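# Place yellow sponge beside blue foam block on desk

## Task

Set the yellow sponge down on the desk that holds the blue foam block, close beside that block with just a narrow gap. The foam blocks must stay at their original spots and orientation, nothing new may end up on the floor, and the cartons must remain standing on their desks. The robot must not tip over or finish leaning, and the result only counts if it holds without the robot supporting anything at the end. A loose object may occasionally get nudged by an outside push.

## Robot and tools

Robot: a Hello Robot Stretch 3. It has a two-wheel base (0.33 m long, 0.34 m wide), one lift on a mast, and a single arm that telescopes out to the robot's RIGHT side, ending in a wrist (yaw, pitch, roll) and a gripper. The base cannot slide sideways; to move the gripper forward or back, drive the base. Spins happen about the point between the drive wheels, 0.05 m behind the front edge. With arm retracted and wrist folded, a spin sweeps a 0.28 m radius; an unfolded level wrist reaches beyond that.

Frames: the base frame has its origin on the floor between the drive wheels, x forward, y left, z up. hand_pose is reported in it, at the point where closed fingertips meet. The odometry frame is the base frame at the start of the scene; heading is positive to the left, from -3.142 to 3.142.

Tool execute_actions takes "actions", a list run in order (an empty list just reports state and images). Each action can have "robot", "steps" (1 to 450 control steps, 30 per second) and "until". "robot" is either one command, a list of up to 8 commands run one after another (items may be {"pause_s": s}, s up to 15), or {"stop": true}, which brakes everything and clears the queue. A command may hold:
- "base": exactly one of {"translate_m": d}, a straight drive offset in metres from where the base is when the command starts, forward positive, |d| at most 1; or {"rotate_rad": d}, a turn-in-place offset in radians, left (counter-clockwise seen from above) positive, |d| at most 3.2.
- "joints": named absolute targets, each a single number; unnamed joints keep their current target. lift_m 0 to 1.1 m (arm height); arm_m 0 to 0.52 m (extension); wrist_yaw_rad -1.345 to 4.42 (0 along the arm, positive toward the front, 3.0 folded over the base); wrist_pitch_rad -1.57 to 0.451 (0 level, negative tips fingers down); wrist_roll_rad -2.911 to 2.911 (0 fingers side by side); gripper_m -0.089 to 0.179 (larger is wider; actual fingertip gap is 0.007 smaller when nearly shut, 0.025 smaller when wide, zero below 0.007); head_pan_rad -3.953 to 1.73 (0 ahead, positive left, -1.57 looks along the arm); head_tilt_rad -1.53 to 0.419 (negative down).
- "contact_limits": {"arm_m": e}, the motor effort percentage (1 to 100) at which that arm motion halts; lower is gentler.
Any out-of-range number or invalid action rejects the entire call and nothing runs.

"until" ends an action early when all its conditions hold. {"robot": {"status": "ended"}} waits until nothing reads moving and no queue runs. Other fields compare with pairs like [">", 0.3] or ["!=", "moving"]; "any" instead of "robot" fires when any single motion or the queue finishes. New commands take over immediately, discarding the rest of an older queue. Queue items advance only after every motion of the previous item ends "done" (base or gripper "off_target" also advance).

Speed: full base speed (0.30 m/s, 1.9 rad/s) only when stowed: lift_m under 0.30, arm_m under 0.03, wrist_yaw_rad over 2.54; otherwise 0.10 m/s and 0.63 rad/s.

Gripping: command gripper_m below the object's width to grip; release by going at least 0.02 above where the pads first touched. Readings and "done" do not prove you hold something. Overly hard squeezes get reduced and may let the object slip; send a new value to re-squeeze.

Self-collision: fold or unfold the wrist only with lift_m between 0.32 and 0.95, wrist_pitch_rad -0.4, roll near 0. After folding, lift may drop to 0.25. With yaw below -0.4 keep pitch at -0.5 or lower.

Tipping: pushing into something rigid with the gripper above roughly 0.45 m can topple the robot; repeated pushes after a contact_stop are riskier. Do not drive while gripping or hooking something fixed. If the base snags, reverse the last move in small steps, pull the gripper free, and lower lift to about 0.2 if still leaning.

Results: base_status shows progress as (done of goal); joint_goals, joint_status (moving, done, off_target, contact_stop, time_out, stopped, not_commanded, torque_fault), measured_speeds, refusals, queue and queue_left. contact_stop leaves that joint slack until commanded again. torque_fault means a wrist servo is limp for 10 s and refuses goals. robot.on_its_own appears when the robot changed a goal, a joint is slack or off, a motor strains at rest, or base_tilt drifted 3 degrees or more. Lines starting refused:, dropped:, replaced: explain queue events. lidar_m gives 12 distances in 30-degree sectors (1st ahead, 4th left, 7th behind, 10th right) at 0.17 m height. wrist_depth_mm and head_depth_mm are 7x7 median depth grids. motor_effort is in percent with peak in brackets; positive wheel effort pushes forward.

Cameras: head_camera and nav_camera on the head (moved by head pan and tilt), wrist_camera on the gripper. zoom_image takes "camera" and "region" [x0, y0, x1, y1] in pixels of that camera's last image, at most 504 by 504.

finished_scene takes "scene" (its number) and ends it irreversibly. Before calling it, wait until all motion has ended and the sponge is released and resting on its own. Avoid drops, slams, hard pushes, and knocking items onto the floor.

Each tool is called after "Request:" as a command line: name --argument value for each argument, lists and objects as JSON in quotes; but a table of rows of numbers goes row by row, as --pt "numbers of a row", without its own name.

## Session

Request:
execute_actions --actions '[]'

Scene clock: 0.00 s.
robot.base_odometry: x=+0.000 y=+0.000 heading=+0.000 (m, m, rad; robot's odometry frame)
robot.turned_by_wheels: +0.000 (rad since the last result)
robot.turned_by_imu: +0.000 (rad since the last result)
robot.base_tilt: forward=-0.2 right=-0.8 (deg)
robot.lidar_m: 1.66 1.88 1.48 2.28 1.80 1.82 2.10 1.90 1.66 2.01 2.27 2.20
robot.head_depth_mm: 1810 2596 2916 2845 2806 2744 2611 / 1845 2585 2901 2901 2918 2935 2556 / 1818 2523 2584 2609 2618 2615 2494 / 1859 2389 2392 2366 2401 2392 2390 / 1879 2172 2197 2187 2192 2160 2196 / 1891 2029 2033 2018 1748 1537 1576 / 1822 1868 1881 1889 1240 1227 1914
robot.base_status: not_commanded
robot.joint_positions: lift_m=+0.566 arm_m=+0.002 wrist_yaw_rad=+2.815 wrist_pitch_rad=-0.456 wrist_roll_rad=+0.014 gripper_m=+0.037 head_pan_rad=-0.007 head_tilt_rad=-0.015
robot.joint_goals: lift_m=+0.566 arm_m=+0.002 wrist_yaw_rad=+2.815 wrist_pitch_rad=-0.456 wrist_roll_rad=+0.014 gripper_m=+0.037 head_pan_rad=-0.007 head_tilt_rad=-0.015
robot.joint_status: lift_m=not_commanded arm_m=not_commanded wrist_yaw_rad=not_commanded wrist_pitch_rad=not_commanded wrist_roll_rad=not_commanded gripper_m=not_commanded head_pan_rad=not_commanded head_tilt_rad=not_commanded
robot.measured_speeds: translate_m=+0.000 rotate_rad=+0.000 lift_m=+0.000 arm_m=+0.000 wrist_yaw_rad=+0.000 wrist_pitch_rad=+0.000 wrist_roll_rad=+0.000 head_pan_rad=+0.000 head_tilt_rad=+0.000
robot: refusals=0 queue=idle queue_left=0
robot.motor_effort: left_wheel=+1 right_wheel=+0 lift_m=+25 arm_m=-1 wrist_yaw_rad=+1 wrist_pitch_rad=+9 wrist_roll_rad=-1 gripper_m=-1 head_pan_rad=+0 head_tilt_rad=+3 (%)
robot.hand_pose: x=+0.0491 y=+0.0610 z=+0.5707 quat_wxyz=(+0.270, +0.710, +0.044, +0.649) (m; robot's base frame)
robot.wrist_depth_mm: - - - - - - - / - - - - - - - / - - - - - - - / - - - - - - - / 883 946 942 891 942 934 929 / 796 - 797 793 763 796 778 / 706 688 693 701 695 707 701
pictures: head_camera (sideways: a quarter turn clockwise sets it upright), nav_camera (sideways: a quarter turn counterclockwise sets it upright), wrist_camera
Images, in order (width x height): head_camera 896x504, nav_camera 672x504, wrist_camera 644x364.

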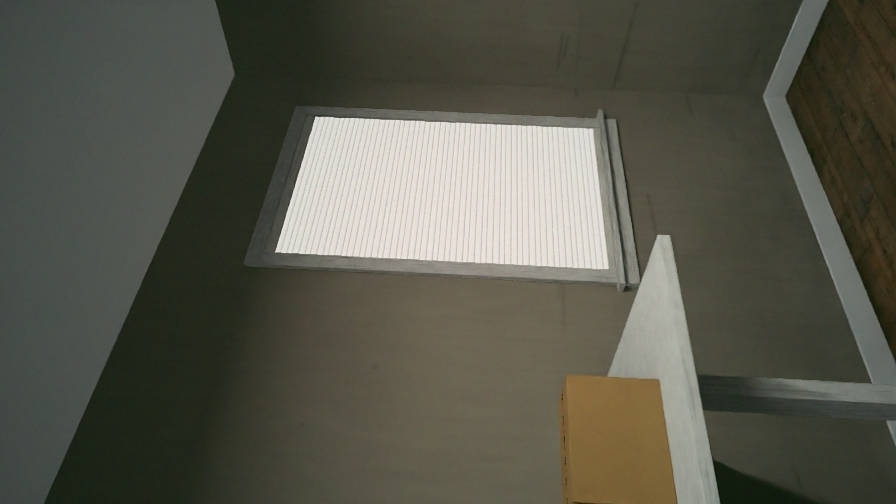

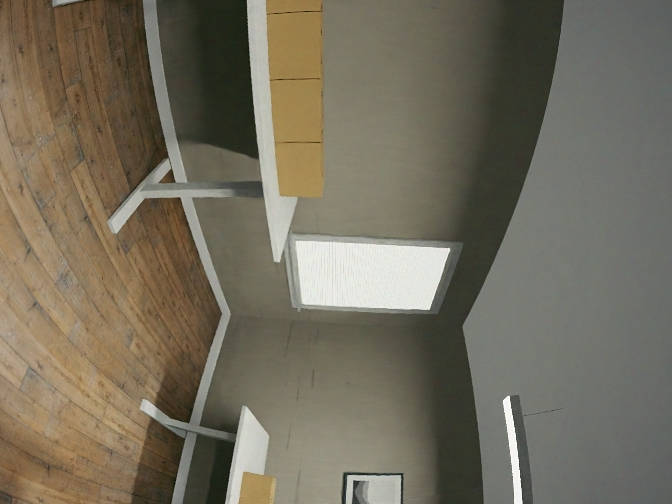

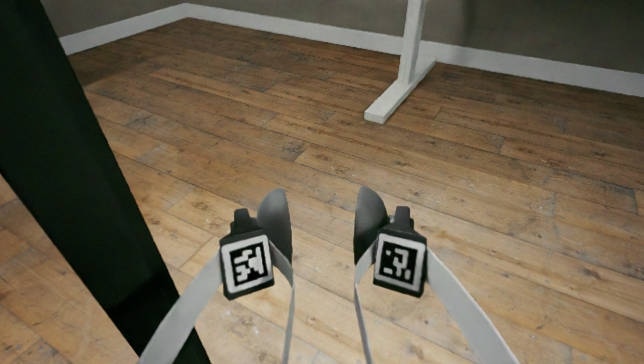

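Request:
execute_actions --actions '[{"robot":{"joints":{"head_pan_rad":0.8,"head_tilt_rad":-0.3}},"steps":100,"until":{"robot":{"status":"ended"}}}]'

Request:
execute_actions --actions '[{"robot":{"joints":{"head_pan_rad":-1.0,"head_tilt_rad":-0.3}},"steps":100,"until":{"robot":{"status":"ended"}}}]'

Request:
execute_actions --actions '[{"robot":{"joints":{"head_pan_rad":-2.5,"head_tilt_rad":-0.3}},"steps":100,"until":{"robot":{"status":"ended"}}}]'

Request:
execute_actions --actions '[{"robot":{"joints":{"head_pan_rad":-3.9,"head_tilt_rad":-0.3}},"steps":100,"until":{"robot":{"status":"ended"}}}]'

Scene clock: 6.60 s.
robot.base_odometry: x=+0.000 y=+0.000 heading=+0.000 (m, m, rad; robot's odometry frame)
robot.turned_by_wheels: +0.000 (rad since the last result)
robot.turned_by_imu: +0.000 (rad since the last result)
robot.base_tilt: forward=-0.2 right=-0.9 (deg)
robot.lidar_m: 1.65 1.88 1.48 2.28 1.80 1.82 2.09 1.90 1.66 2.00 2.27 2.19
robot.head_depth_mm: 1604 1669 1723 1147 1884 1956 1688 / 1602 1682 1746 1160 1912 1994 1670 / 1641 1705 1762 1162 1945 2001 1664 / 1653 1715 1747 1185 1941 2033 1637 / 1663 1730 1809 1196 1960 2022 1628 / 1686 1758 1825 1407 1971 1938 1587 / 1682 1756 1841 1915 2007 2076 1613
robot.base_status: not_commanded
robot.joint_positions: lift_m=+0.566 arm_m=+0.002 wrist_yaw_rad=+2.815 wrist_pitch_rad=-0.456 wrist_roll_rad=+0.014 gripper_m=+0.037 head_pan_rad=+0.793 head_tilt_rad=-0.296
robot.joint_goals: lift_m=+0.566 arm_m=+0.002 wrist_yaw_rad=+2.815 wrist_pitch_rad=-0.456 wrist_roll_rad=+0.014 gripper_m=+0.037 head_pan_rad=+0.800 head_tilt_rad=-0.300
robot.joint_status: lift_m=not_commanded arm_m=not_commanded wrist_yaw_rad=not_commanded wrist_pitch_rad=not_commanded wrist_roll_rad=not_commanded gripper_m=not_commanded head_pan_rad=done head_tilt_rad=done
robot.measured_speeds: translate_m=+0.000 rotate_rad=+0.000 lift_m=+0.000 arm_m=+0.000 wrist_yaw_rad=+0.000 wrist_pitch_rad=+0.000 wrist_roll_rad=+0.000 head_pan_rad=+0.000 head_tilt_rad=+0.000
robot: refusals=0 queue=done queue_left=0
robot.motor_effort: left_wheel=+1(1) right_wheel=+0(0) lift_m=+24(25) arm_m=-1(2) wrist_yaw_rad=+0(0) wrist_pitch_rad=+9(9) wrist_roll_rad=+0(0) gripper_m=+0(1) head_pan_rad=+3(29) head_tilt_rad=-2(31) (%)
robot.hand_pose: x=+0.0491 y=+0.0610 z=+0.5707 quat_wxyz=(+0.270, +0.710, +0.044, +0.649) (m; robot's base frame)
robot.wrist_depth_mm: - - - - - - - / - - - - - - - / - - - - - - - / - - - - - - - / 896 926 939 940 914 922 921 / 808 - 773 791 778 794 790 / 715 691 695 702 697 687 693
pictures: head_camera (sideways: a quarter turn clockwise sets it upright), nav_camera (sideways: a quarter turn counterclockwise sets it upright), wrist_camera
camera_calibration (this result's frames):
head_camera: T_world_to_cam=[[-0.148946, -0.228624, -0.962053, 1.2707], [-0.743107, 0.667748, -0.0436361, 0.0708905], [0.652385, 0.708409, -0.269351, 0.299643], [0, 0, 0, 1]] pos_world=[0.0464624, 0.0309056, 1.30628]
nav_camera: T_world_to_cam=[[0.181342, 0.243418, 0.952818, -1.20408], [0.690986, -0.720946, 0.0526713, -0.0192266], [0.699752, 0.648833, -0.298936, 0.349336], [0, 0, 0, 1]] pos_world=[-0.0128126, 0.0525727, 1.25271]
wrist_camera: T_world_to_cam=[[0.942171, -0.33493, -0.011638, -0.0166818], [-0.216899, -0.582937, -0.783032, 0.520284], [0.255477, 0.740275, -0.621872, 0.464531], [0, 0, 0, 1]] pos_world=[0.0098892, -0.0461754, 0.696084]
Images, in order (width x height): head_camera 896x504, nav_camera 672x504, wrist_camera 644x364.

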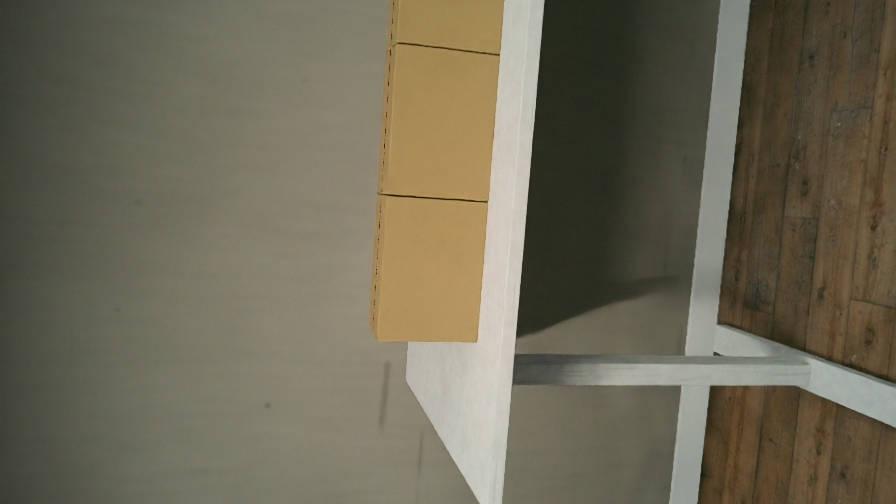

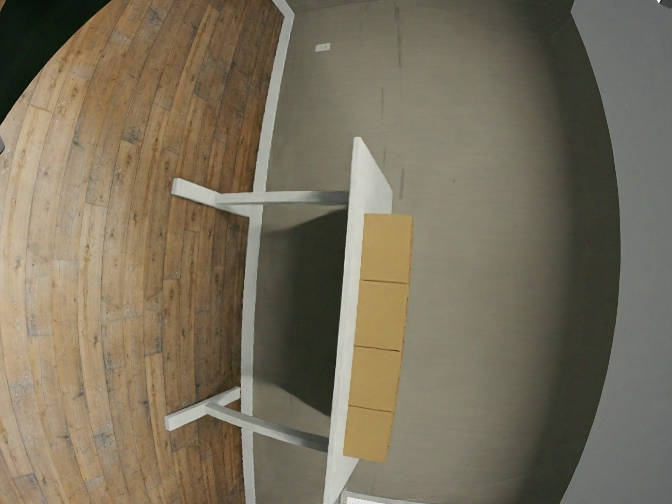

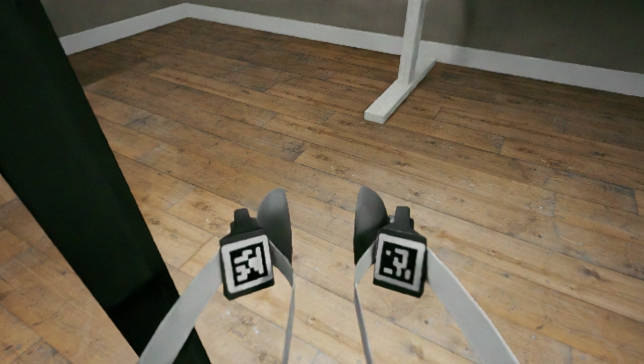

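Scene clock: 7.97 s.
robot.base_odometry: x=+0.000 y=+0.000 heading=+0.000 (m, m, rad; robot's odometry frame)
robot.turned_by_wheels: +0.000 (rad since the last result)
robot.turned_by_imu: +0.000 (rad since the last result)
robot.base_tilt: forward=-0.2 right=-0.8 (deg)
robot.lidar_m: 1.65 1.88 1.48 2.27 1.80 1.82 2.09 1.90 1.66 2.01 2.27 2.20
robot.head_depth_mm: 2364 2455 2563 2691 2810 2178 1696 / 2301 2449 2564 2512 2777 2170 1681 / 2307 2402 2538 2012 2729 2153 1668 / 2275 2394 2506 1971 2732 2155 1665 / 2245 2343 2444 1935 2642 2114 1636 / 2242 2328 2452 1927 2682 2088 1621 / 2234 2341 2418 2247 2622 2105 1625
robot.base_status: not_commanded
robot.joint_positions: lift_m=+0.566 arm_m=+0.002 wrist_yaw_rad=+2.815 wrist_pitch_rad=-0.456 wrist_roll_rad=+0.014 gripper_m=+0.037 head_pan_rad=-0.993 head_tilt_rad=-0.296
robot.joint_goals: lift_m=+0.566 arm_m=+0.002 wrist_yaw_rad=+2.815 wrist_pitch_rad=-0.456 wrist_roll_rad=+0.014 gripper_m=+0.037 head_pan_rad=-1.000 head_tilt_rad=-0.300
robot.joint_status: lift_m=not_commanded arm_m=not_commanded wrist_yaw_rad=not_commanded wrist_pitch_rad=not_commanded wrist_roll_rad=not_commanded gripper_m=not_commanded head_pan_rad=done head_tilt_rad=done
robot.measured_speeds: translate_m=+0.000 rotate_rad=+0.000 lift_m=+0.000 arm_m=+0.000 wrist_yaw_rad=+0.000 wrist_pitch_rad=+0.000 wrist_roll_rad=+0.000 head_pan_rad=+0.000 head_tilt_rad=+0.000
robot: refusals=0 queue=done queue_left=0
robot.motor_effort: left_wheel=+1(1) right_wheel=+0(0) lift_m=+25(25) arm_m=-1(1) wrist_yaw_rad=+1(0) wrist_pitch_rad=+9(9) wrist_roll_rad=+0(0) gripper_m=+0(0) head_pan_rad=-2(31) head_tilt_rad=-2(2) (%)
robot.hand_pose: x=+0.0491 y=+0.0610 z=+0.5707 quat_wxyz=(+0.270, +0.710, +0.044, +0.649) (m; robot's base frame)
robot.wrist_depth_mm: - - - - - - - / - - - - - - - / - - - - - - - / - - - - - - - / 908 921 940 888 921 918 921 / 792 - 765 788 775 794 785 / 700 694 708 712 698 692 703
pictures: head_camera (sideways: a quarter turn clockwise sets it upright), nav_camera (sideways: a quarter turn counterclockwise sets it upright), wrist_camera
camera_calibration (this result's frames):
head_camera: T_world_to_cam=[[-0.191783, 0.194467, -0.961978, 1.27086], [0.810749, 0.583767, -0.0436233, 0.0613951], [0.553087, -0.788289, -0.26962, 0.300599], [0, 0, 0, 1]] pos_world=[0.027696, -0.0460219, 1.30627]
nav_camera: T_world_to_cam=[[0.199332, -0.229268, 0.952734, -1.20408], [-0.851618, -0.521509, 0.0526793, -0.00982706], [0.484782, -0.821866, -0.299203, 0.350995], [0, 0, 0, 1]] pos_world=[0.0614878, 0.00728754, 1.25271]
wrist_camera: T_world_to_cam=[[0.942171, -0.33493, -0.011638, -0.0166818], [-0.216899, -0.582937, -0.783032, 0.520284], [0.255477, 0.740275, -0.621872, 0.464531], [0, 0, 0, 1]] pos_world=[0.0098892, -0.0461754, 0.696084]
Images, in order (width x height): head_camera 896x504, nav_camera 672x504, wrist_camera 644x364.

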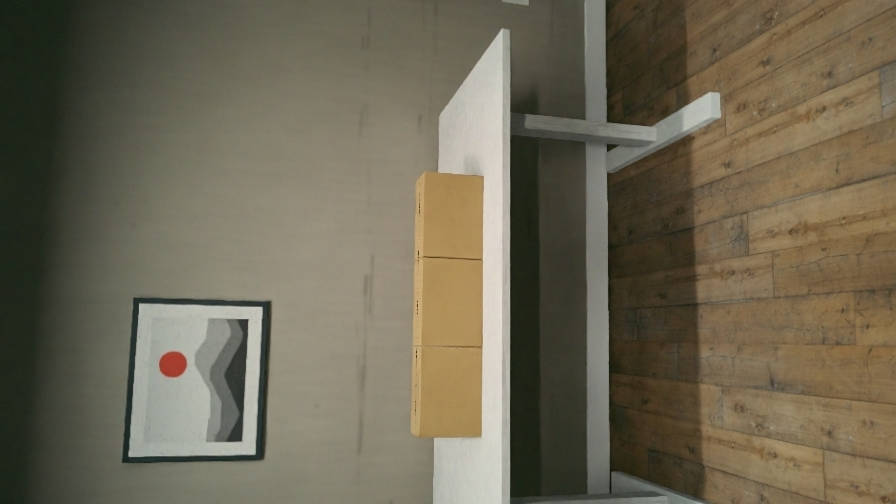

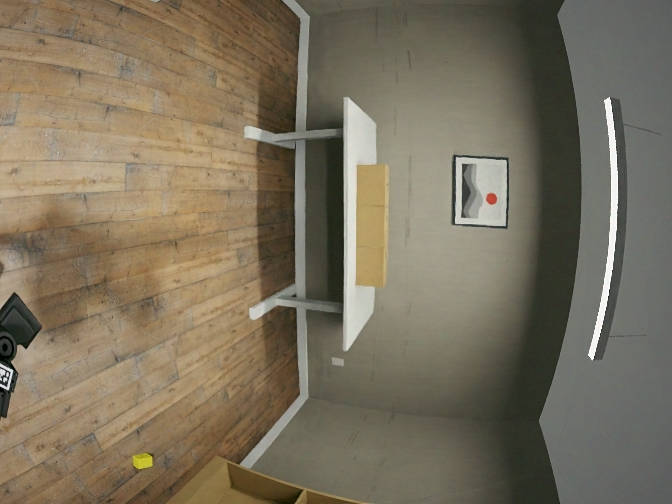

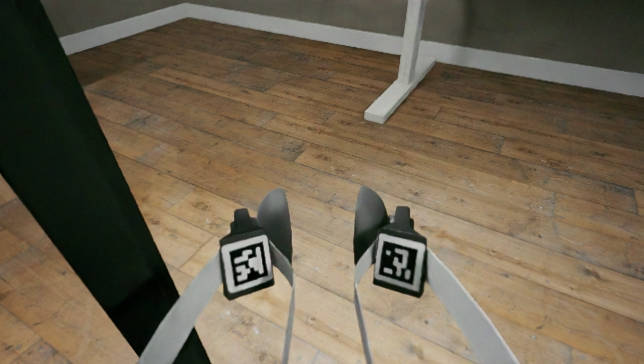

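Scene clock: 9.23 s.
robot.base_odometry: x=+0.000 y=+0.000 heading=+0.000 (m, m, rad; robot's odometry frame)
robot.turned_by_wheels: +0.000 (rad since the last result)
robot.turned_by_imu: +0.000 (rad since the last result)
robot.base_tilt: forward=-0.2 right=-0.8 (deg)
robot.lidar_m: 1.65 1.88 1.48 2.28 1.80 1.82 2.10 1.90 1.66 2.00 2.27 2.19
robot.head_depth_mm: 1653 1729 1818 1879 1999 2043 1675 / 1645 1716 1803 1887 1970 2043 1673 / 1669 1754 1802 1866 1961 2038 1664 / 1644 1724 1806 1892 1968 2052 1627 / 1648 1715 1799 1868 1973 2037 1632 / 1650 1709 1776 1871 1959 2041 1570 / 1535 1672 1722 1796 1871 1897 1623
robot.base_status: not_commanded
robot.joint_positions: lift_m=+0.566 arm_m=+0.002 wrist_yaw_rad=+2.815 wrist_pitch_rad=-0.456 wrist_roll_rad=+0.014 gripper_m=+0.037 head_pan_rad=-2.493 head_tilt_rad=-0.296
robot.joint_goals: lift_m=+0.566 arm_m=+0.002 wrist_yaw_rad=+2.815 wrist_pitch_rad=-0.456 wrist_roll_rad=+0.014 gripper_m=+0.037 head_pan_rad=-2.500 head_tilt_rad=-0.300
robot.joint_status: lift_m=not_commanded arm_m=not_commanded wrist_yaw_rad=not_commanded wrist_pitch_rad=not_commanded wrist_roll_rad=not_commanded gripper_m=not_commanded head_pan_rad=done head_tilt_rad=done
robot.measured_speeds: translate_m=+0.000 rotate_rad=+0.000 lift_m=+0.000 arm_m=+0.000 wrist_yaw_rad=+0.000 wrist_pitch_rad=+0.000 wrist_roll_rad=+0.000 head_pan_rad=+0.000 head_tilt_rad=+0.000
robot: refusals=0 queue=done queue_left=0
robot.motor_effort: left_wheel=+0(1) right_wheel=+0(0) lift_m=+25(24) arm_m=-1(1) wrist_yaw_rad=+0(1) wrist_pitch_rad=+9(9) wrist_roll_rad=+0(0) gripper_m=+1(1) head_pan_rad=-2(32) head_tilt_rad=-2(3) (%)
robot.hand_pose: x=+0.0491 y=+0.0610 z=+0.5707 quat_wxyz=(+0.270, +0.710, +0.044, +0.649) (m; robot's base frame)
robot.wrist_depth_mm: - - - - - - - / - - - - - - - / - - - - - - - / - - - - - - - / 906 948 918 945 910 914 913 / 804 - 766 781 777 803 790 / 693 692 694 705 696 697 698
pictures: head_camera (sideways: a quarter turn clockwise sets it upright), nav_camera (sideways: a quarter turn counterclockwise sets it upright), wrist_camera
camera_calibration (this result's frames):
head_camera: T_world_to_cam=[[0.180449, 0.205084, -0.961966, 1.26858], [0.639653, -0.767425, -0.0436212, 0.0624362], [-0.747183, -0.607453, -0.269663, 0.308587], [0, 0, 0, 1]] pos_world=[-0.0382792, -0.0247973, 1.30626]
nav_camera: T_world_to_cam=[[-0.214629, -0.215076, 0.952721, -1.20154], [-0.580443, 0.812595, 0.0526805, -0.0114829], [-0.785506, -0.541693, -0.299245, 0.358799], [0, 0, 0, 1]] pos_world=[0.0172888, -0.0547322, 1.25271]
wrist_camera: T_world_to_cam=[[0.942171, -0.33493, -0.011638, -0.0166818], [-0.216899, -0.582937, -0.783032, 0.520284], [0.255477, 0.740275, -0.621872, 0.464531], [0, 0, 0, 1]] pos_world=[0.0098892, -0.0461754, 0.696084]
Images, in order (width x height): head_camera 896x504, nav_camera 672x504, wrist_camera 644x364.

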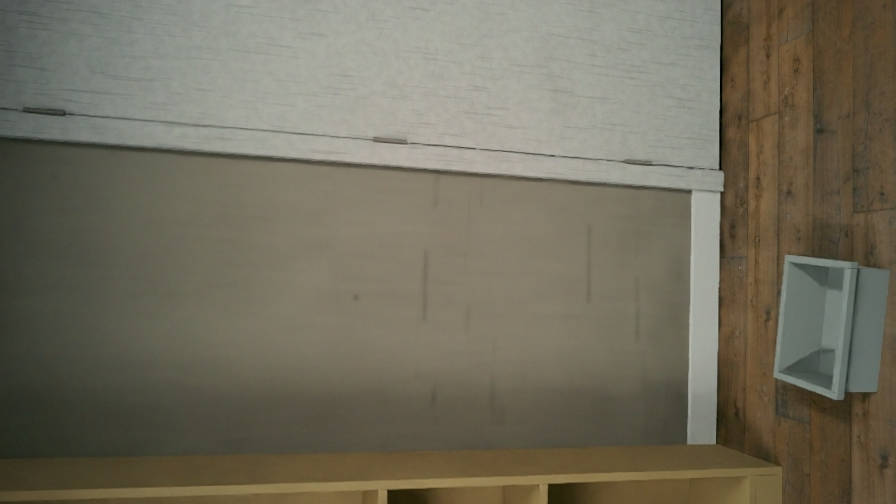

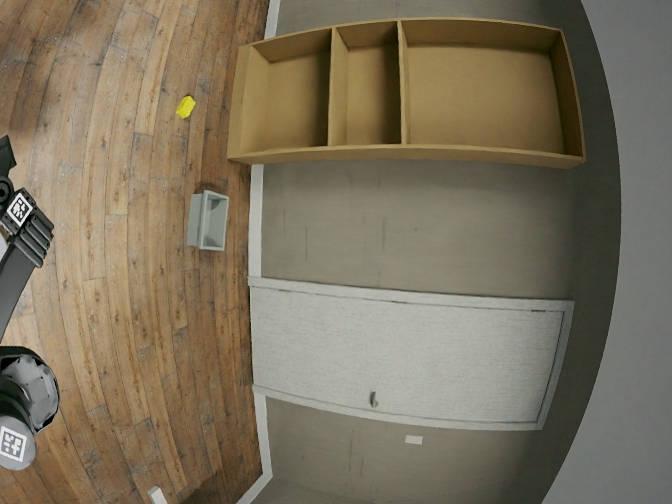

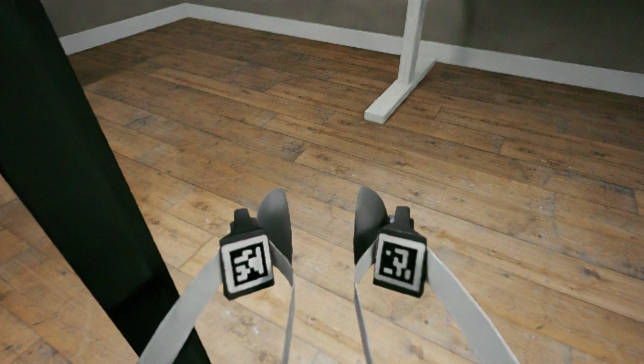

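Scene clock: 10.47 s.
robot.base_odometry: x=+0.000 y=+0.000 heading=+0.000 (m, m, rad; robot's odometry frame)
robot.turned_by_wheels: +0.000 (rad since the last result)
robot.turned_by_imu: +0.000 (rad since the last result)
robot.base_tilt: forward=-0.2 right=-0.8 (deg)
robot.lidar_m: 1.66 1.88 1.48 2.28 1.80 1.82 2.10 1.90 1.66 2.01 2.27 2.19
robot.head_depth_mm: - - - - - - - / 1851 1923 2013 1446 2193 - - / 1882 1962 2036 1470 2201 2063 1650 / 1911 1995 2039 1471 1859 2074 1653 / 1946 2002 2049 1481 2278 2047 1631 / 1968 2035 2109 1765 2342 2088 1633 / 1969 2077 2133 1748 2327 1934 1632
robot.base_status: not_commanded
robot.joint_positions: lift_m=+0.566 arm_m=+0.002 wrist_yaw_rad=+2.815 wrist_pitch_rad=-0.456 wrist_roll_rad=+0.014 gripper_m=+0.037 head_pan_rad=-3.893 head_tilt_rad=-0.296
robot.joint_goals: lift_m=+0.566 arm_m=+0.002 wrist_yaw_rad=+2.815 wrist_pitch_rad=-0.456 wrist_roll_rad=+0.014 gripper_m=+0.037 head_pan_rad=-3.900 head_tilt_rad=-0.300
robot.joint_status: lift_m=not_commanded arm_m=not_commanded wrist_yaw_rad=not_commanded wrist_pitch_rad=not_commanded wrist_roll_rad=not_commanded gripper_m=not_commanded head_pan_rad=done head_tilt_rad=done
robot.measured_speeds: translate_m=+0.000 rotate_rad=+0.000 lift_m=+0.000 arm_m=+0.000 wrist_yaw_rad=+0.000 wrist_pitch_rad=+0.000 wrist_roll_rad=+0.000 head_pan_rad=+0.000 head_tilt_rad=+0.000
robot: refusals=0 queue=done queue_left=0
robot.motor_effort: left_wheel=+1(1) right_wheel=+0(0) lift_m=+25(25) arm_m=-1(1) wrist_yaw_rad=+0(1) wrist_pitch_rad=+9(9) wrist_roll_rad=-1(0) gripper_m=+0(0) head_pan_rad=-2(31) head_tilt_rad=-3(3) (%)
robot.hand_pose: x=+0.0491 y=+0.0610 z=+0.5707 quat_wxyz=(+0.270, +0.710, +0.044, +0.649) (m; robot's base frame)
robot.wrist_depth_mm: - - - - - - - / - - - - - - - / - - - - - - - / - - - - - - - / 917 949 942 920 910 921 917 / 805 - 787 796 779 777 788 / 721 691 709 701 699 713 708
pictures: head_camera (sideways: a quarter turn clockwise sets it upright), nav_camera (sideways: a quarter turn counterclockwise sets it upright), wrist_camera
camera_calibration (this result's frames):
head_camera: T_world_to_cam=[[0.23279, -0.142984, -0.961959, 1.26825], [-0.647538, -0.760784, -0.0436199, 0.0702864], [-0.725606, 0.633059, -0.26969, 0.30849], [0, 0, 0, 1]] pos_world=[-0.0258796, 0.0395188, 1.30626]
nav_camera: T_world_to_cam=[[-0.248446, 0.174968, 0.952712, -1.20132], [0.702114, 0.710113, 0.0526813, -0.0193075], [-0.667316, 0.682001, -0.299272, 0.358113], [0, 0, 0, 1]] pos_world=[-0.0459331, -0.0203296, 1.2527]
wrist_camera: T_world_to_cam=[[0.942171, -0.33493, -0.011638, -0.0166818], [-0.216899, -0.582936, -0.783033, 0.520284], [0.255477, 0.740275, -0.621872, 0.464531], [0, 0, 0, 1]] pos_world=[0.0098892, -0.0461754, 0.696084]
Images, in order (width x height): head_camera 896x504, nav_camera 672x504, wrist_camera 644x364.

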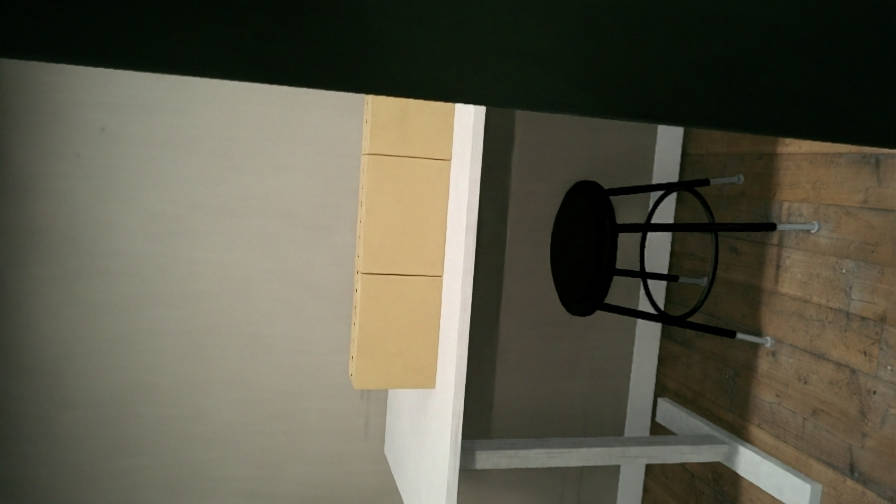

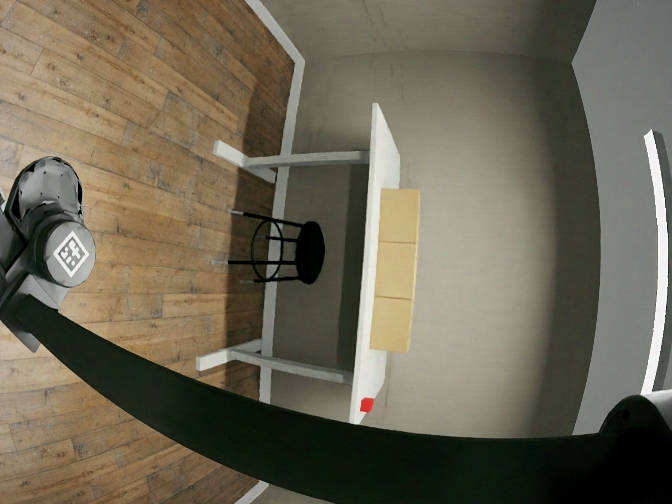

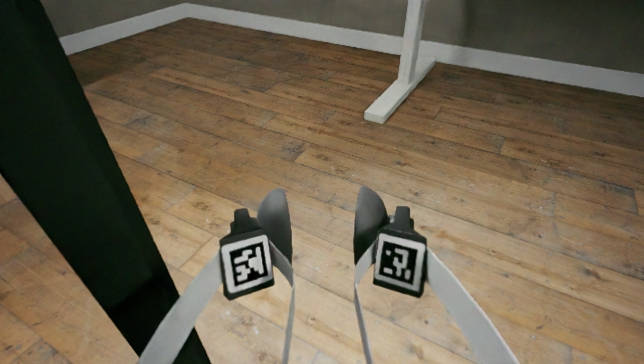

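Request:
execute_actions --actions '[{"robot":{"joints":{"head_pan_rad":-1.9,"head_tilt_rad":-0.7,"lift_m":0.27,"wrist_pitch_rad":-0.4,"wrist_yaw_rad":3.0}},"steps":150,"until":{"robot":{"status":"ended"}}}]'

Scene clock: 20.73 s.
robot.base_odometry: x=+0.000 y=+0.000 heading=+0.000 (m, m, rad; robot's odometry frame)
robot.turned_by_wheels: +0.000 (rad since the last result)
robot.turned_by_imu: +0.000 (rad since the last result)
robot.base_tilt: forward=-0.2 right=-0.8 (deg)
robot.lidar_m: 1.65 1.88 1.48 2.28 1.80 1.82 2.10 1.90 1.66 2.00 2.27 2.20
robot.head_depth_mm: 1566 1667 1875 2073 1676 1446 1237 / 1642 1810 2005 1992 1718 1446 1239 / 1745 1897 2140 2050 1706 1422 1223 / 1810 2015 2284 2152 1697 1423 1221 / 1821 1988 2263 2127 1701 1420 1220 / 2148 2358 2624 2079 1683 1403 1215 / 2303 2598 2701 2095 1676 1400 1199
robot.base_status: not_commanded
robot.joint_positions: lift_m=+0.270 arm_m=+0.002 wrist_yaw_rad=+2.998 wrist_pitch_rad=-0.419 wrist_roll_rad=+0.014 gripper_m=+0.037 head_pan_rad=-1.907 head_tilt_rad=-0.691
robot.joint_goals: lift_m=+0.270 arm_m=+0.002 wrist_yaw_rad=+3.000 wrist_pitch_rad=-0.400 wrist_roll_rad=+0.014 gripper_m=+0.037 head_pan_rad=-1.900 head_tilt_rad=-0.700
robot.joint_status: lift_m=done arm_m=not_commanded wrist_yaw_rad=done wrist_pitch_rad=done wrist_roll_rad=not_commanded gripper_m=not_commanded head_pan_rad=done head_tilt_rad=done
robot.measured_speeds: translate_m=+0.000 rotate_rad=+0.000 lift_m=+0.000 arm_m=+0.000 wrist_yaw_rad=+0.000 wrist_pitch_rad=+0.000 wrist_roll_rad=+0.000 head_pan_rad=+0.000 head_tilt_rad=+0.000
robot: refusals=0 queue=done queue_left=0
robot.motor_effort: left_wheel=+1(0) right_wheel=+0(1) lift_m=+19(26) arm_m=-1(1) wrist_yaw_rad=+1(4) wrist_pitch_rad=+11(14) wrist_roll_rad=-1(0) gripper_m=+1(0) head_pan_rad=+3(32) head_tilt_rad=-5(40) (%)
robot.hand_pose: x=+0.0109 y=+0.0751 z=+0.2827 quat_wxyz=(+0.198, +0.705, +0.096, +0.674) (m; robot's base frame)
robot.wrist_depth_mm: - - - - - - - / - - - - - - - / 835 - 803 823 831 800 784 / 672 651 654 645 671 644 636 / 555 550 - 551 558 546 553 / 483 496 - - 456 476 470 / - - - - 414 412 411
pictures: head_camera (sideways: a quarter turn clockwise sets it upright), nav_camera (sideways: a quarter turn counterclockwise sets it upright), wrist_camera
camera_calibration (this result's frames):
head_camera: T_world_to_cam=[[0.15238, 0.600544, -0.784937, 1.03782], [0.961603, -0.273514, -0.0225855, 0.0330689], [-0.228255, -0.751356, -0.619163, 0.7602], [0, 0, 0, 1]] pos_world=[-0.0164228, -0.043031, 1.28606]
nav_camera: T_world_to_cam=[[-0.173324, -0.621988, 0.763603, -0.955135], [-0.940266, 0.335183, 0.0595984, -0.0182651], [-0.293016, -0.707661, -0.642929, 0.802988], [0, 0, 0, 1]] pos_world=[0.0525671, -0.0197176, 1.2467]
wrist_camera: T_world_to_cam=[[0.98732, -0.15827, -0.0122006, 0.00700806], [-0.103482, -0.583443, -0.805534, 0.299925], [0.120374, 0.796583, -0.592424, 0.273683], [0, 0, 0, 1]] pos_world=[-0.00882661, -0.0419125, 0.403821]
Images, in order (width x height): head_camera 896x504, nav_camera 672x504, wrist_camera 644x364.

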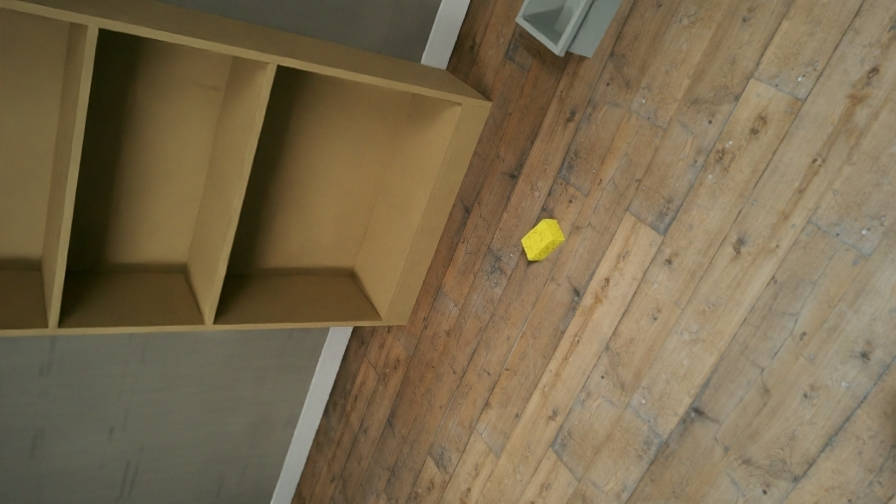

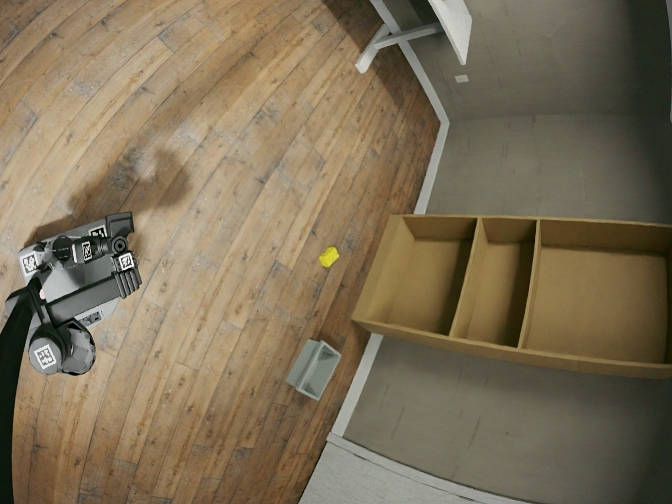

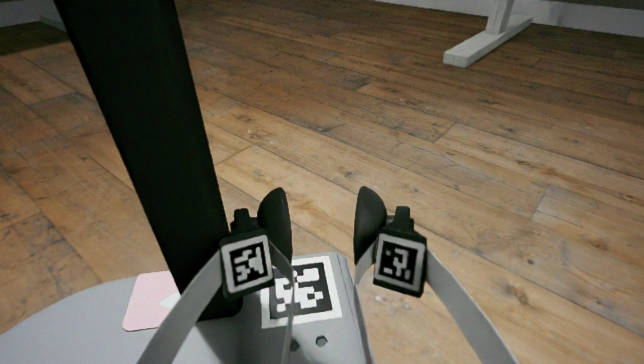

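Request:
zoom_image --camera "head_camera" --region '[500, 200, 590, 280]'

Region (500, 200, 590, 280) of head_camera's 896x504 image, scaled by 5.600, with more detail than that image has.

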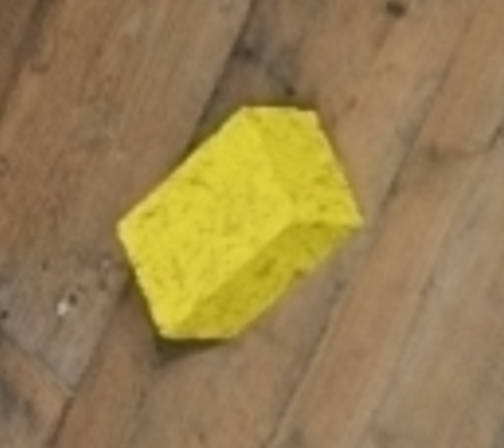

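Request:
execute_actions --actions '[{"robot":[{"base":{"rotate_rad":-1.534},"joints":{"head_pan_rad":-1.57,"head_tilt_rad":-1.1}},{"base":{"translate_m":1.0}},{"base":{"translate_m":0.17},"joints":{"arm_m":0.22,"wrist_yaw_rad":1.81,"gripper_m":0.13,"lift_m":0.3}},{"joints":{"wrist_pitch_rad":-1.57}}],"steps":450,"until":{"robot":{"status":"ended"}}}]'

Scene clock: 65.83 s.
robot.base_odometry: x=+0.043 y=-1.169 heading=-1.534 (m, m, rad; robot's odometry frame)
robot.turned_by_wheels: -1.534 (rad since the last result)
robot.turned_by_imu: -1.505 (rad since the last result)
robot.base_tilt: forward=-0.2 right=-0.8 (deg)
robot.lidar_m: 1.46 1.24 1.71 1.73 2.14 2.52 2.91 2.52 1.93 0.99 1.13 0.91
robot.head_depth_mm: 1772 1866 1640 1470 1323 1207 1109 / 1632 1858 1594 1481 1328 1204 1130 / 1523 1786 1615 1463 1297 1213 - / 1411 1686 1625 1456 1290 1201 - / 1287 1479 1482 1458 1304 1193 1103 / 993 1318 1493 1434 1319 1195 1096 / 1011 1289 1456 1396 1307 1190 1097
robot.base_status: done (translate_m +0.1700 of +0.1700)
robot.joint_positions: lift_m=+0.300 arm_m=+0.220 wrist_yaw_rad=+1.811 wrist_pitch_rad=-1.558 wrist_roll_rad=+0.014 gripper_m=+0.130 head_pan_rad=-1.576 head_tilt_rad=-1.087
robot.joint_goals: lift_m=+0.300 arm_m=+0.220 wrist_yaw_rad=+1.810 wrist_pitch_rad=-1.570 wrist_roll_rad=+0.014 gripper_m=+0.130 head_pan_rad=-1.570 head_tilt_rad=-1.100
robot.joint_status: lift_m=done arm_m=done wrist_yaw_rad=done wrist_pitch_rad=done wrist_roll_rad=not_commanded gripper_m=done head_pan_rad=done head_tilt_rad=done
robot.measured_speeds: translate_m=+0.000 rotate_rad=+0.000 lift_m=+0.000 arm_m=+0.000 wrist_yaw_rad=+0.000 wrist_pitch_rad=+0.000 wrist_roll_rad=+0.000 head_pan_rad=+0.000 head_tilt_rad=+0.000
robot: refusals=0 queue=done queue_left=0
robot.motor_effort: left_wheel=+3(14) right_wheel=-3(7) lift_m=+30(31) arm_m=+1(1) wrist_yaw_rad=-2(1) wrist_pitch_rad=-3(12) wrist_roll_rad=+0(1) gripper_m=+0(81) head_pan_rad=+2(20) head_tilt_rad=-9(43) (%)
robot.hand_pose: x=-0.0416 y=-0.3700 z=+0.1819 quat_wxyz=(+0.702, +0.703, +0.076, +0.084) (m; robot's base frame)
robot.wrist_depth_mm: - 313 315 316 317 313 317 / - 322 324 326 329 286 329 / - 335 339 336 339 294 337 / - 343 347 349 348 346 351 / - 358 357 359 357 365 366 / 371 - 370 370 370 381 376 / 387 386 383 385 388 388 387
pictures: head_camera (sideways: a quarter turn clockwise sets it upright), nav_camera (sideways: a quarter turn counterclockwise sets it upright), wrist_camera
camera_calibration (this result's frames):
head_camera: T_world_to_cam=[[-0.0495882, 0.872328, -0.486399, 0.650057], [0.998323, 0.0578525, 0.00197639, 0.000862665], [0.0298635, -0.485485, -0.873735, 1.08966], [0, 0, 0, 1]] pos_world=[-0.00116707, -0.0380992, 1.26826]
nav_camera: T_world_to_cam=[[0.036804, -0.889092, 0.456247, -0.555955], [-0.998284, -0.0119052, 0.0573287, -0.0149257], [-0.0455387, -0.457574, -0.888005, 1.12014], [0, 0, 0, 1]] pos_world=[0.056571, 0.0180744, 1.2492]
wrist_camera: T_world_to_cam=[[0.220728, -0.975295, 0.00892452, -0.350774], [-0.955856, -0.214491, 0.20083, -0.128405], [-0.193954, -0.0528594, -0.979585, 0.317881], [0, 0, 0, 1]] pos_world=[0.0163431, -0.352847, 0.34031]
Images, in order (width x height): head_camera 896x504, nav_camera 672x504, wrist_camera 644x364.

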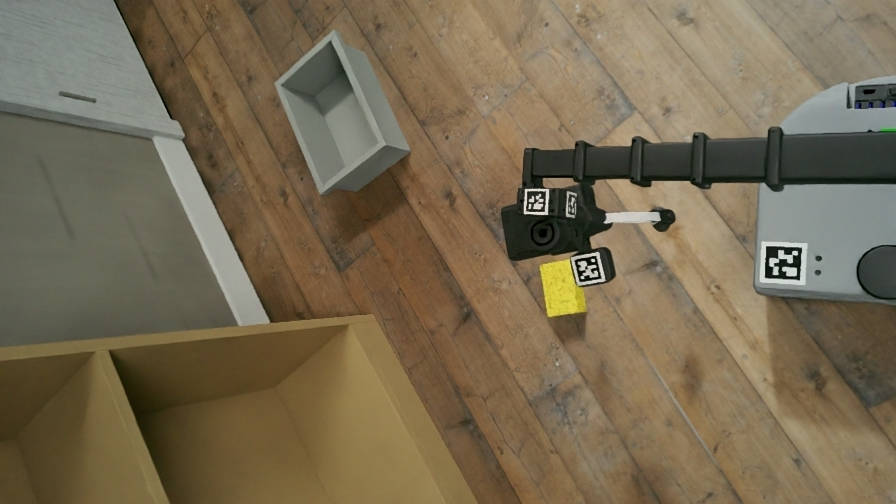

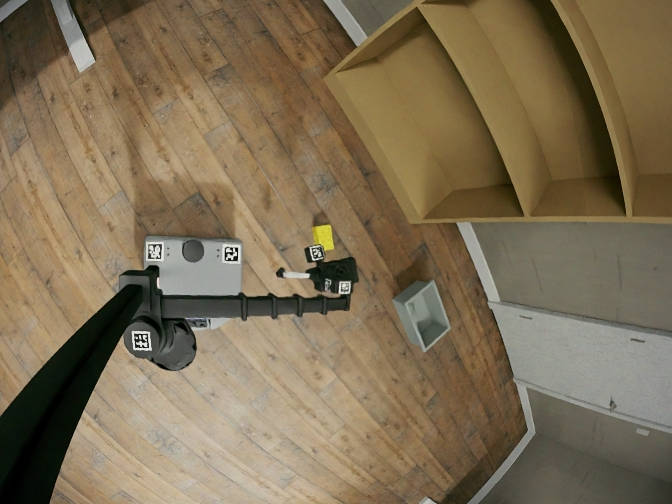

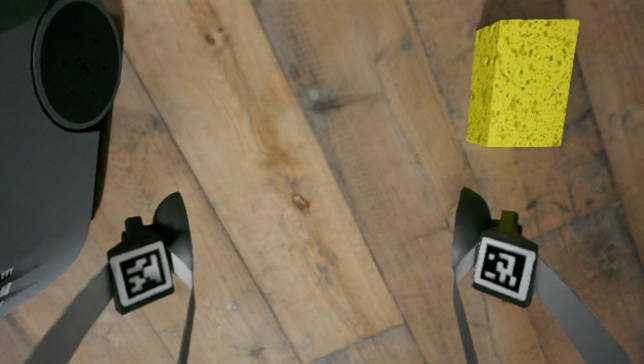

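Request:
execute_actions --actions '[{"robot":{"base":{"translate_m":0.115},"joints":{"arm_m":0.37,"lift_m":0.21,"head_pan_rad":0.75,"head_tilt_rad":-0.35}},"steps":450,"until":{"robot":{"status":"ended"}}}]'

Scene clock: 74.23 s.
robot.base_odometry: x=+0.047 y=-1.284 heading=-1.534 (m, m, rad; robot's odometry frame)
robot.turned_by_wheels: +0.000 (rad since the last result)
robot.turned_by_imu: +0.000 (rad since the last result)
robot.base_tilt: forward=-0.2 right=-0.9 (deg)
robot.lidar_m: 1.37 1.16 1.62 1.72 2.23 2.62 3.02 2.62 1.82 0.98 1.06 0.82
robot.head_depth_mm: 1345 1411 1499 1564 1656 1758 1576 / 1360 1410 1494 1577 1679 1785 1559 / 1364 1436 1519 1591 1358 1751 1563 / 1382 1454 1520 1595 1209 1000 1463 / 1390 1469 1546 1639 1195 997 1535 / 1404 1484 1560 1617 1086 1731 1527 / 1416 1494 1583 1627 1043 1711 1514
robot.base_status: done (translate_m +0.1150 of +0.1150)
robot.joint_positions: lift_m=+0.210 arm_m=+0.370 wrist_yaw_rad=+1.811 wrist_pitch_rad=-1.559 wrist_roll_rad=+0.014 gripper_m=+0.130 head_pan_rad=+0.743 head_tilt_rad=-0.359
robot.joint_goals: lift_m=+0.210 arm_m=+0.370 wrist_yaw_rad=+1.810 wrist_pitch_rad=-1.570 wrist_roll_rad=+0.014 gripper_m=+0.130 head_pan_rad=+0.750 head_tilt_rad=-0.350
robot.joint_status: lift_m=done arm_m=done wrist_yaw_rad=done wrist_pitch_rad=done wrist_roll_rad=not_commanded gripper_m=done head_pan_rad=done head_tilt_rad=done
robot.measured_speeds: translate_m=+0.000 rotate_rad=+0.000 lift_m=+0.000 arm_m=+0.000 wrist_yaw_rad=+0.000 wrist_pitch_rad=+0.000 wrist_roll_rad=+0.000 head_pan_rad=+0.000 head_tilt_rad=+0.000
robot: refusals=0 queue=done queue_left=0
robot.motor_effort: left_wheel=+4(8) right_wheel=-3(4) lift_m=+19(31) arm_m=+1(2) wrist_yaw_rad=-1(1) wrist_pitch_rad=-2(3) wrist_roll_rad=+0(0) gripper_m=-1(0) head_pan_rad=+2(31) head_tilt_rad=+5(53) (%)
robot.hand_pose: x=-0.0417 y=-0.5200 z=+0.0925 quat_wxyz=(+0.702, +0.703, +0.076, +0.084) (m; robot's base frame)
robot.wrist_depth_mm: 230 230 232 231 232 233 234 / 239 238 239 240 241 242 241 / 245 246 248 205 248 248 252 / 253 253 255 210 256 258 256 / 262 262 264 217 266 265 267 / 272 - 274 272 276 280 276 / 281 280 283 285 285 285 286
pictures: head_camera (sideways: a quarter turn clockwise sets it upright), nav_camera (sideways: a quarter turn counterclockwise sets it upright), wrist_camera
camera_calibration (this result's frames):
head_camera: T_world_to_cam=[[-0.204532, -0.26164, -0.943245, 1.24647], [-0.710813, 0.702205, -0.0406478, 0.0667996], [0.672987, 0.662158, -0.3296, 0.37793], [0, 0, 0, 1]] pos_world=[0.0480831, 0.0289703, 1.30301]
nav_camera: T_world_to_cam=[[0.237147, 0.274358, 0.931928, -1.17715], [0.656632, -0.752249, 0.0543685, -0.0212222], [0.715958, 0.59904, -0.358546, 0.426815], [0, 0, 0, 1]] pos_world=[-0.0124899, 0.0513162, 1.2512]
wrist_camera: T_world_to_cam=[[0.220558, -0.975333, 0.0089348, -0.496293], [-0.955783, -0.214292, 0.201388, -0.142711], [-0.194505, -0.0529573, -0.979471, 0.222257], [0, 0, 0, 1]] pos_world=[0.016291, -0.502863, 0.250869]
Images, in order (width x height): head_camera 896x504, nav_camera 672x504, wrist_camera 644x364.

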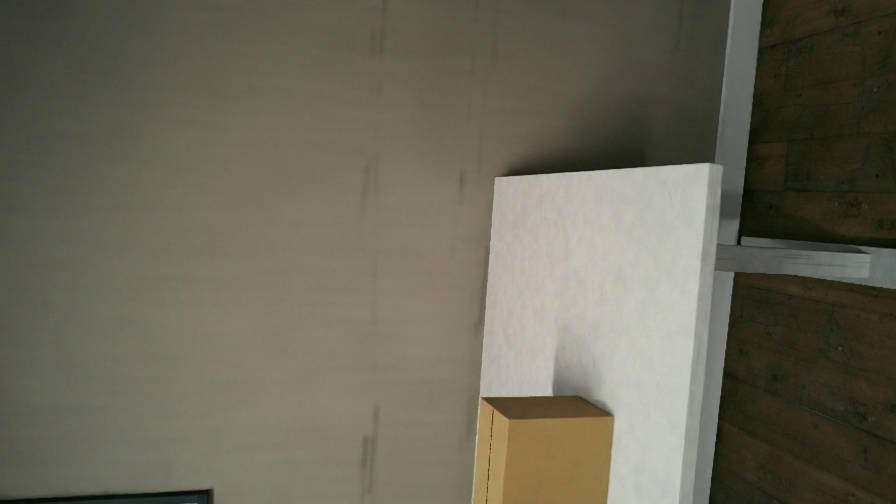

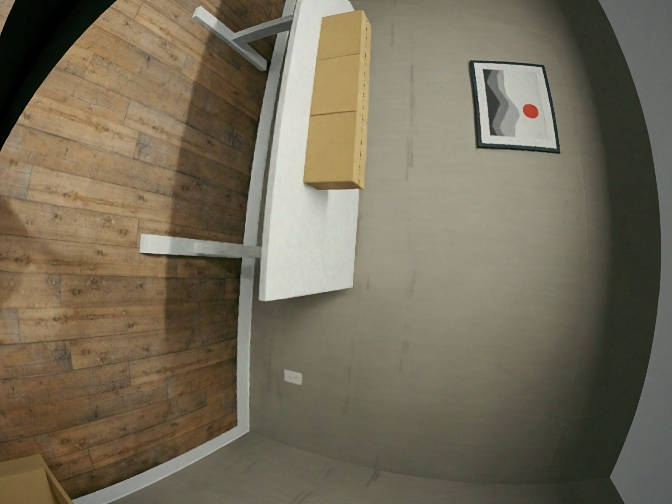

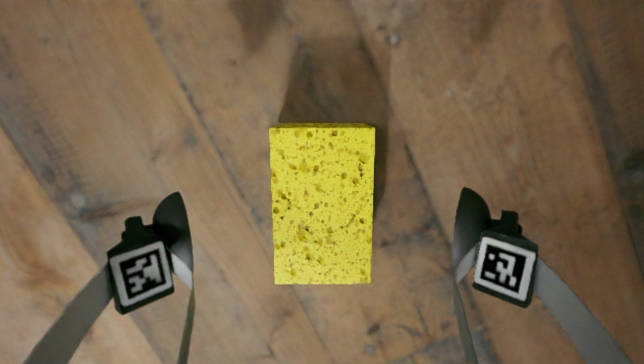

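Request:
execute_actions --actions '[{"robot":[{"joints":{"lift_m":0.145}},{"joints":{"gripper_m":0.02}},{"joints":{"lift_m":0.2}}],"steps":450,"until":{"robot":{"status":"ended"}}}]'

Scene clock: 82.37 s.
robot.base_odometry: x=+0.047 y=-1.284 heading=-1.534 (m, m, rad; robot's odometry frame)
robot.turned_by_wheels: +0.000 (rad since the last result)
robot.turned_by_imu: +0.000 (rad since the last result)
robot.base_tilt: forward=-0.2 right=-0.8 (deg)
robot.lidar_m: 1.37 1.15 1.62 1.72 2.22 2.62 3.02 2.63 1.81 0.98 1.06 0.82
robot.head_depth_mm: 1339 1399 1484 1555 1656 1768 1576 / 1355 1414 1493 1594 1686 1782 1568 / 1362 1435 1519 1591 1368 1755 1553 / 1382 1450 1530 1606 1199 1001 1458 / 1391 1462 1544 1618 1198 987 1529 / 1411 1481 1566 1608 1079 1732 1534 / 1417 1487 1575 1640 1043 1719 1530
robot.base_status: done (translate_m +0.1150 of +0.1150)
robot.joint_positions: lift_m=+0.200 arm_m=+0.370 wrist_yaw_rad=+1.811 wrist_pitch_rad=-1.559 wrist_roll_rad=+0.014 gripper_m=+0.021 head_pan_rad=+0.743 head_tilt_rad=-0.359
robot.joint_goals: lift_m=+0.200 arm_m=+0.370 wrist_yaw_rad=+1.810 wrist_pitch_rad=-1.570 wrist_roll_rad=+0.014 gripper_m=+0.020 head_pan_rad=+0.750 head_tilt_rad=-0.350
robot.joint_status: lift_m=done arm_m=done wrist_yaw_rad=done wrist_pitch_rad=done wrist_roll_rad=not_commanded gripper_m=done head_pan_rad=done head_tilt_rad=done
robot.measured_speeds: translate_m=+0.000 rotate_rad=+0.000 lift_m=+0.000 arm_m=+0.000 wrist_yaw_rad=+0.000 wrist_pitch_rad=+0.000 wrist_roll_rad=+0.000 head_pan_rad=+0.000 head_tilt_rad=+0.000
robot: refusals=0 queue=done queue_left=0
robot.motor_effort: left_wheel=+4(4) right_wheel=-3(3) lift_m=+30(31) arm_m=+1(1) wrist_yaw_rad=+0(0) wrist_pitch_rad=-2(2) wrist_roll_rad=+0(0) gripper_m=-19(91) head_pan_rad=+3(3) head_tilt_rad=+6(6) (%)
robot.hand_pose: x=-0.0417 y=-0.5200 z=+0.0819 quat_wxyz=(+0.702, +0.703, +0.076, +0.084) (m; robot's base frame)
robot.wrist_depth_mm: 222 222 223 223 223 222 225 / 226 228 230 229 230 231 231 / 236 236 234 234 236 237 241 / 240 244 242 140 243 246 247 / 252 251 146 145 146 254 256 / 261 260 207 150 265 263 267 / 271 270 270 155 270 274 277
pictures: head_camera (sideways: a quarter turn clockwise sets it upright), nav_camera (sideways: a quarter turn counterclockwise sets it upright), wrist_camera
camera_calibration (this result's frames):
head_camera: T_world_to_cam=[[-0.204531, -0.26164, -0.943245, 1.24647], [-0.710815, 0.702204, -0.0406478, 0.0667996], [0.672985, 0.662159, -0.3296, 0.37793], [0, 0, 0, 1]] pos_world=[0.048083, 0.0289704, 1.30301]
nav_camera: T_world_to_cam=[[0.237146, 0.274359, 0.931928, -1.17715], [0.656634, -0.752247, 0.0543685, -0.0212222], [0.715957, 0.599042, -0.358546, 0.426815], [0, 0, 0, 1]] pos_world=[-0.01249, 0.0513161, 1.2512]
wrist_camera: T_world_to_cam=[[0.220557, -0.975333, 0.0089348, -0.496209], [-0.955784, -0.214292, 0.201387, -0.14058], [-0.194505, -0.0529572, -0.979471, 0.211883], [0, 0, 0, 1]] pos_world=[0.016291, -0.502873, 0.240278]
Images, in order (width x height): head_camera 896x504, nav_camera 672x504, wrist_camera 644x364.

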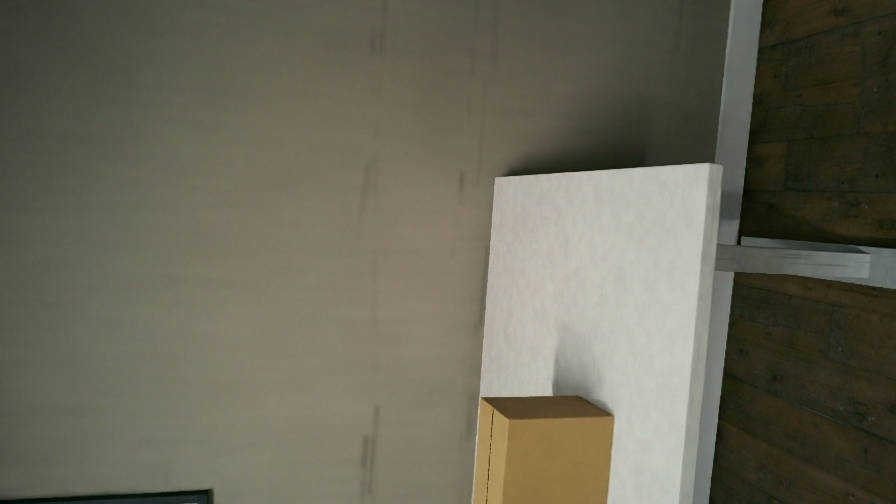

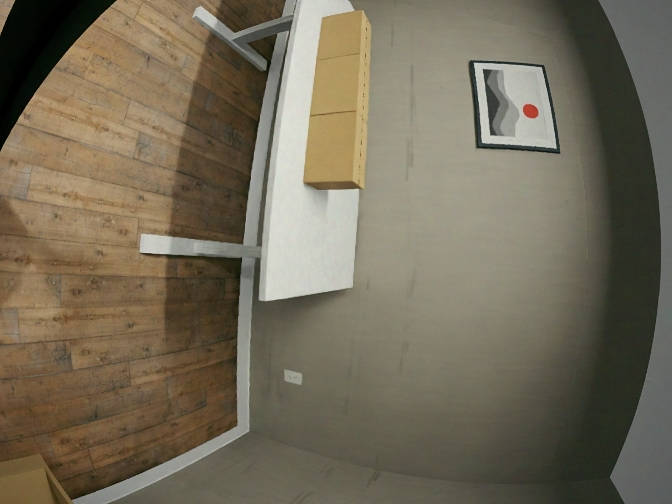

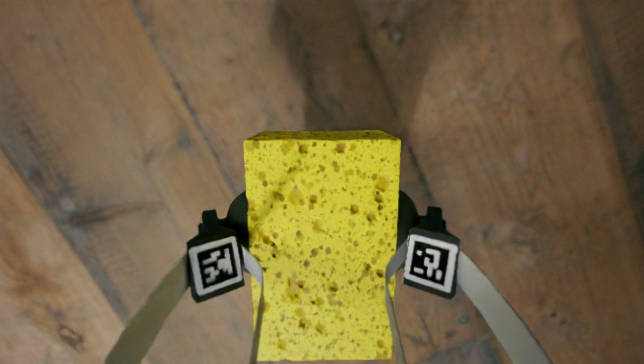

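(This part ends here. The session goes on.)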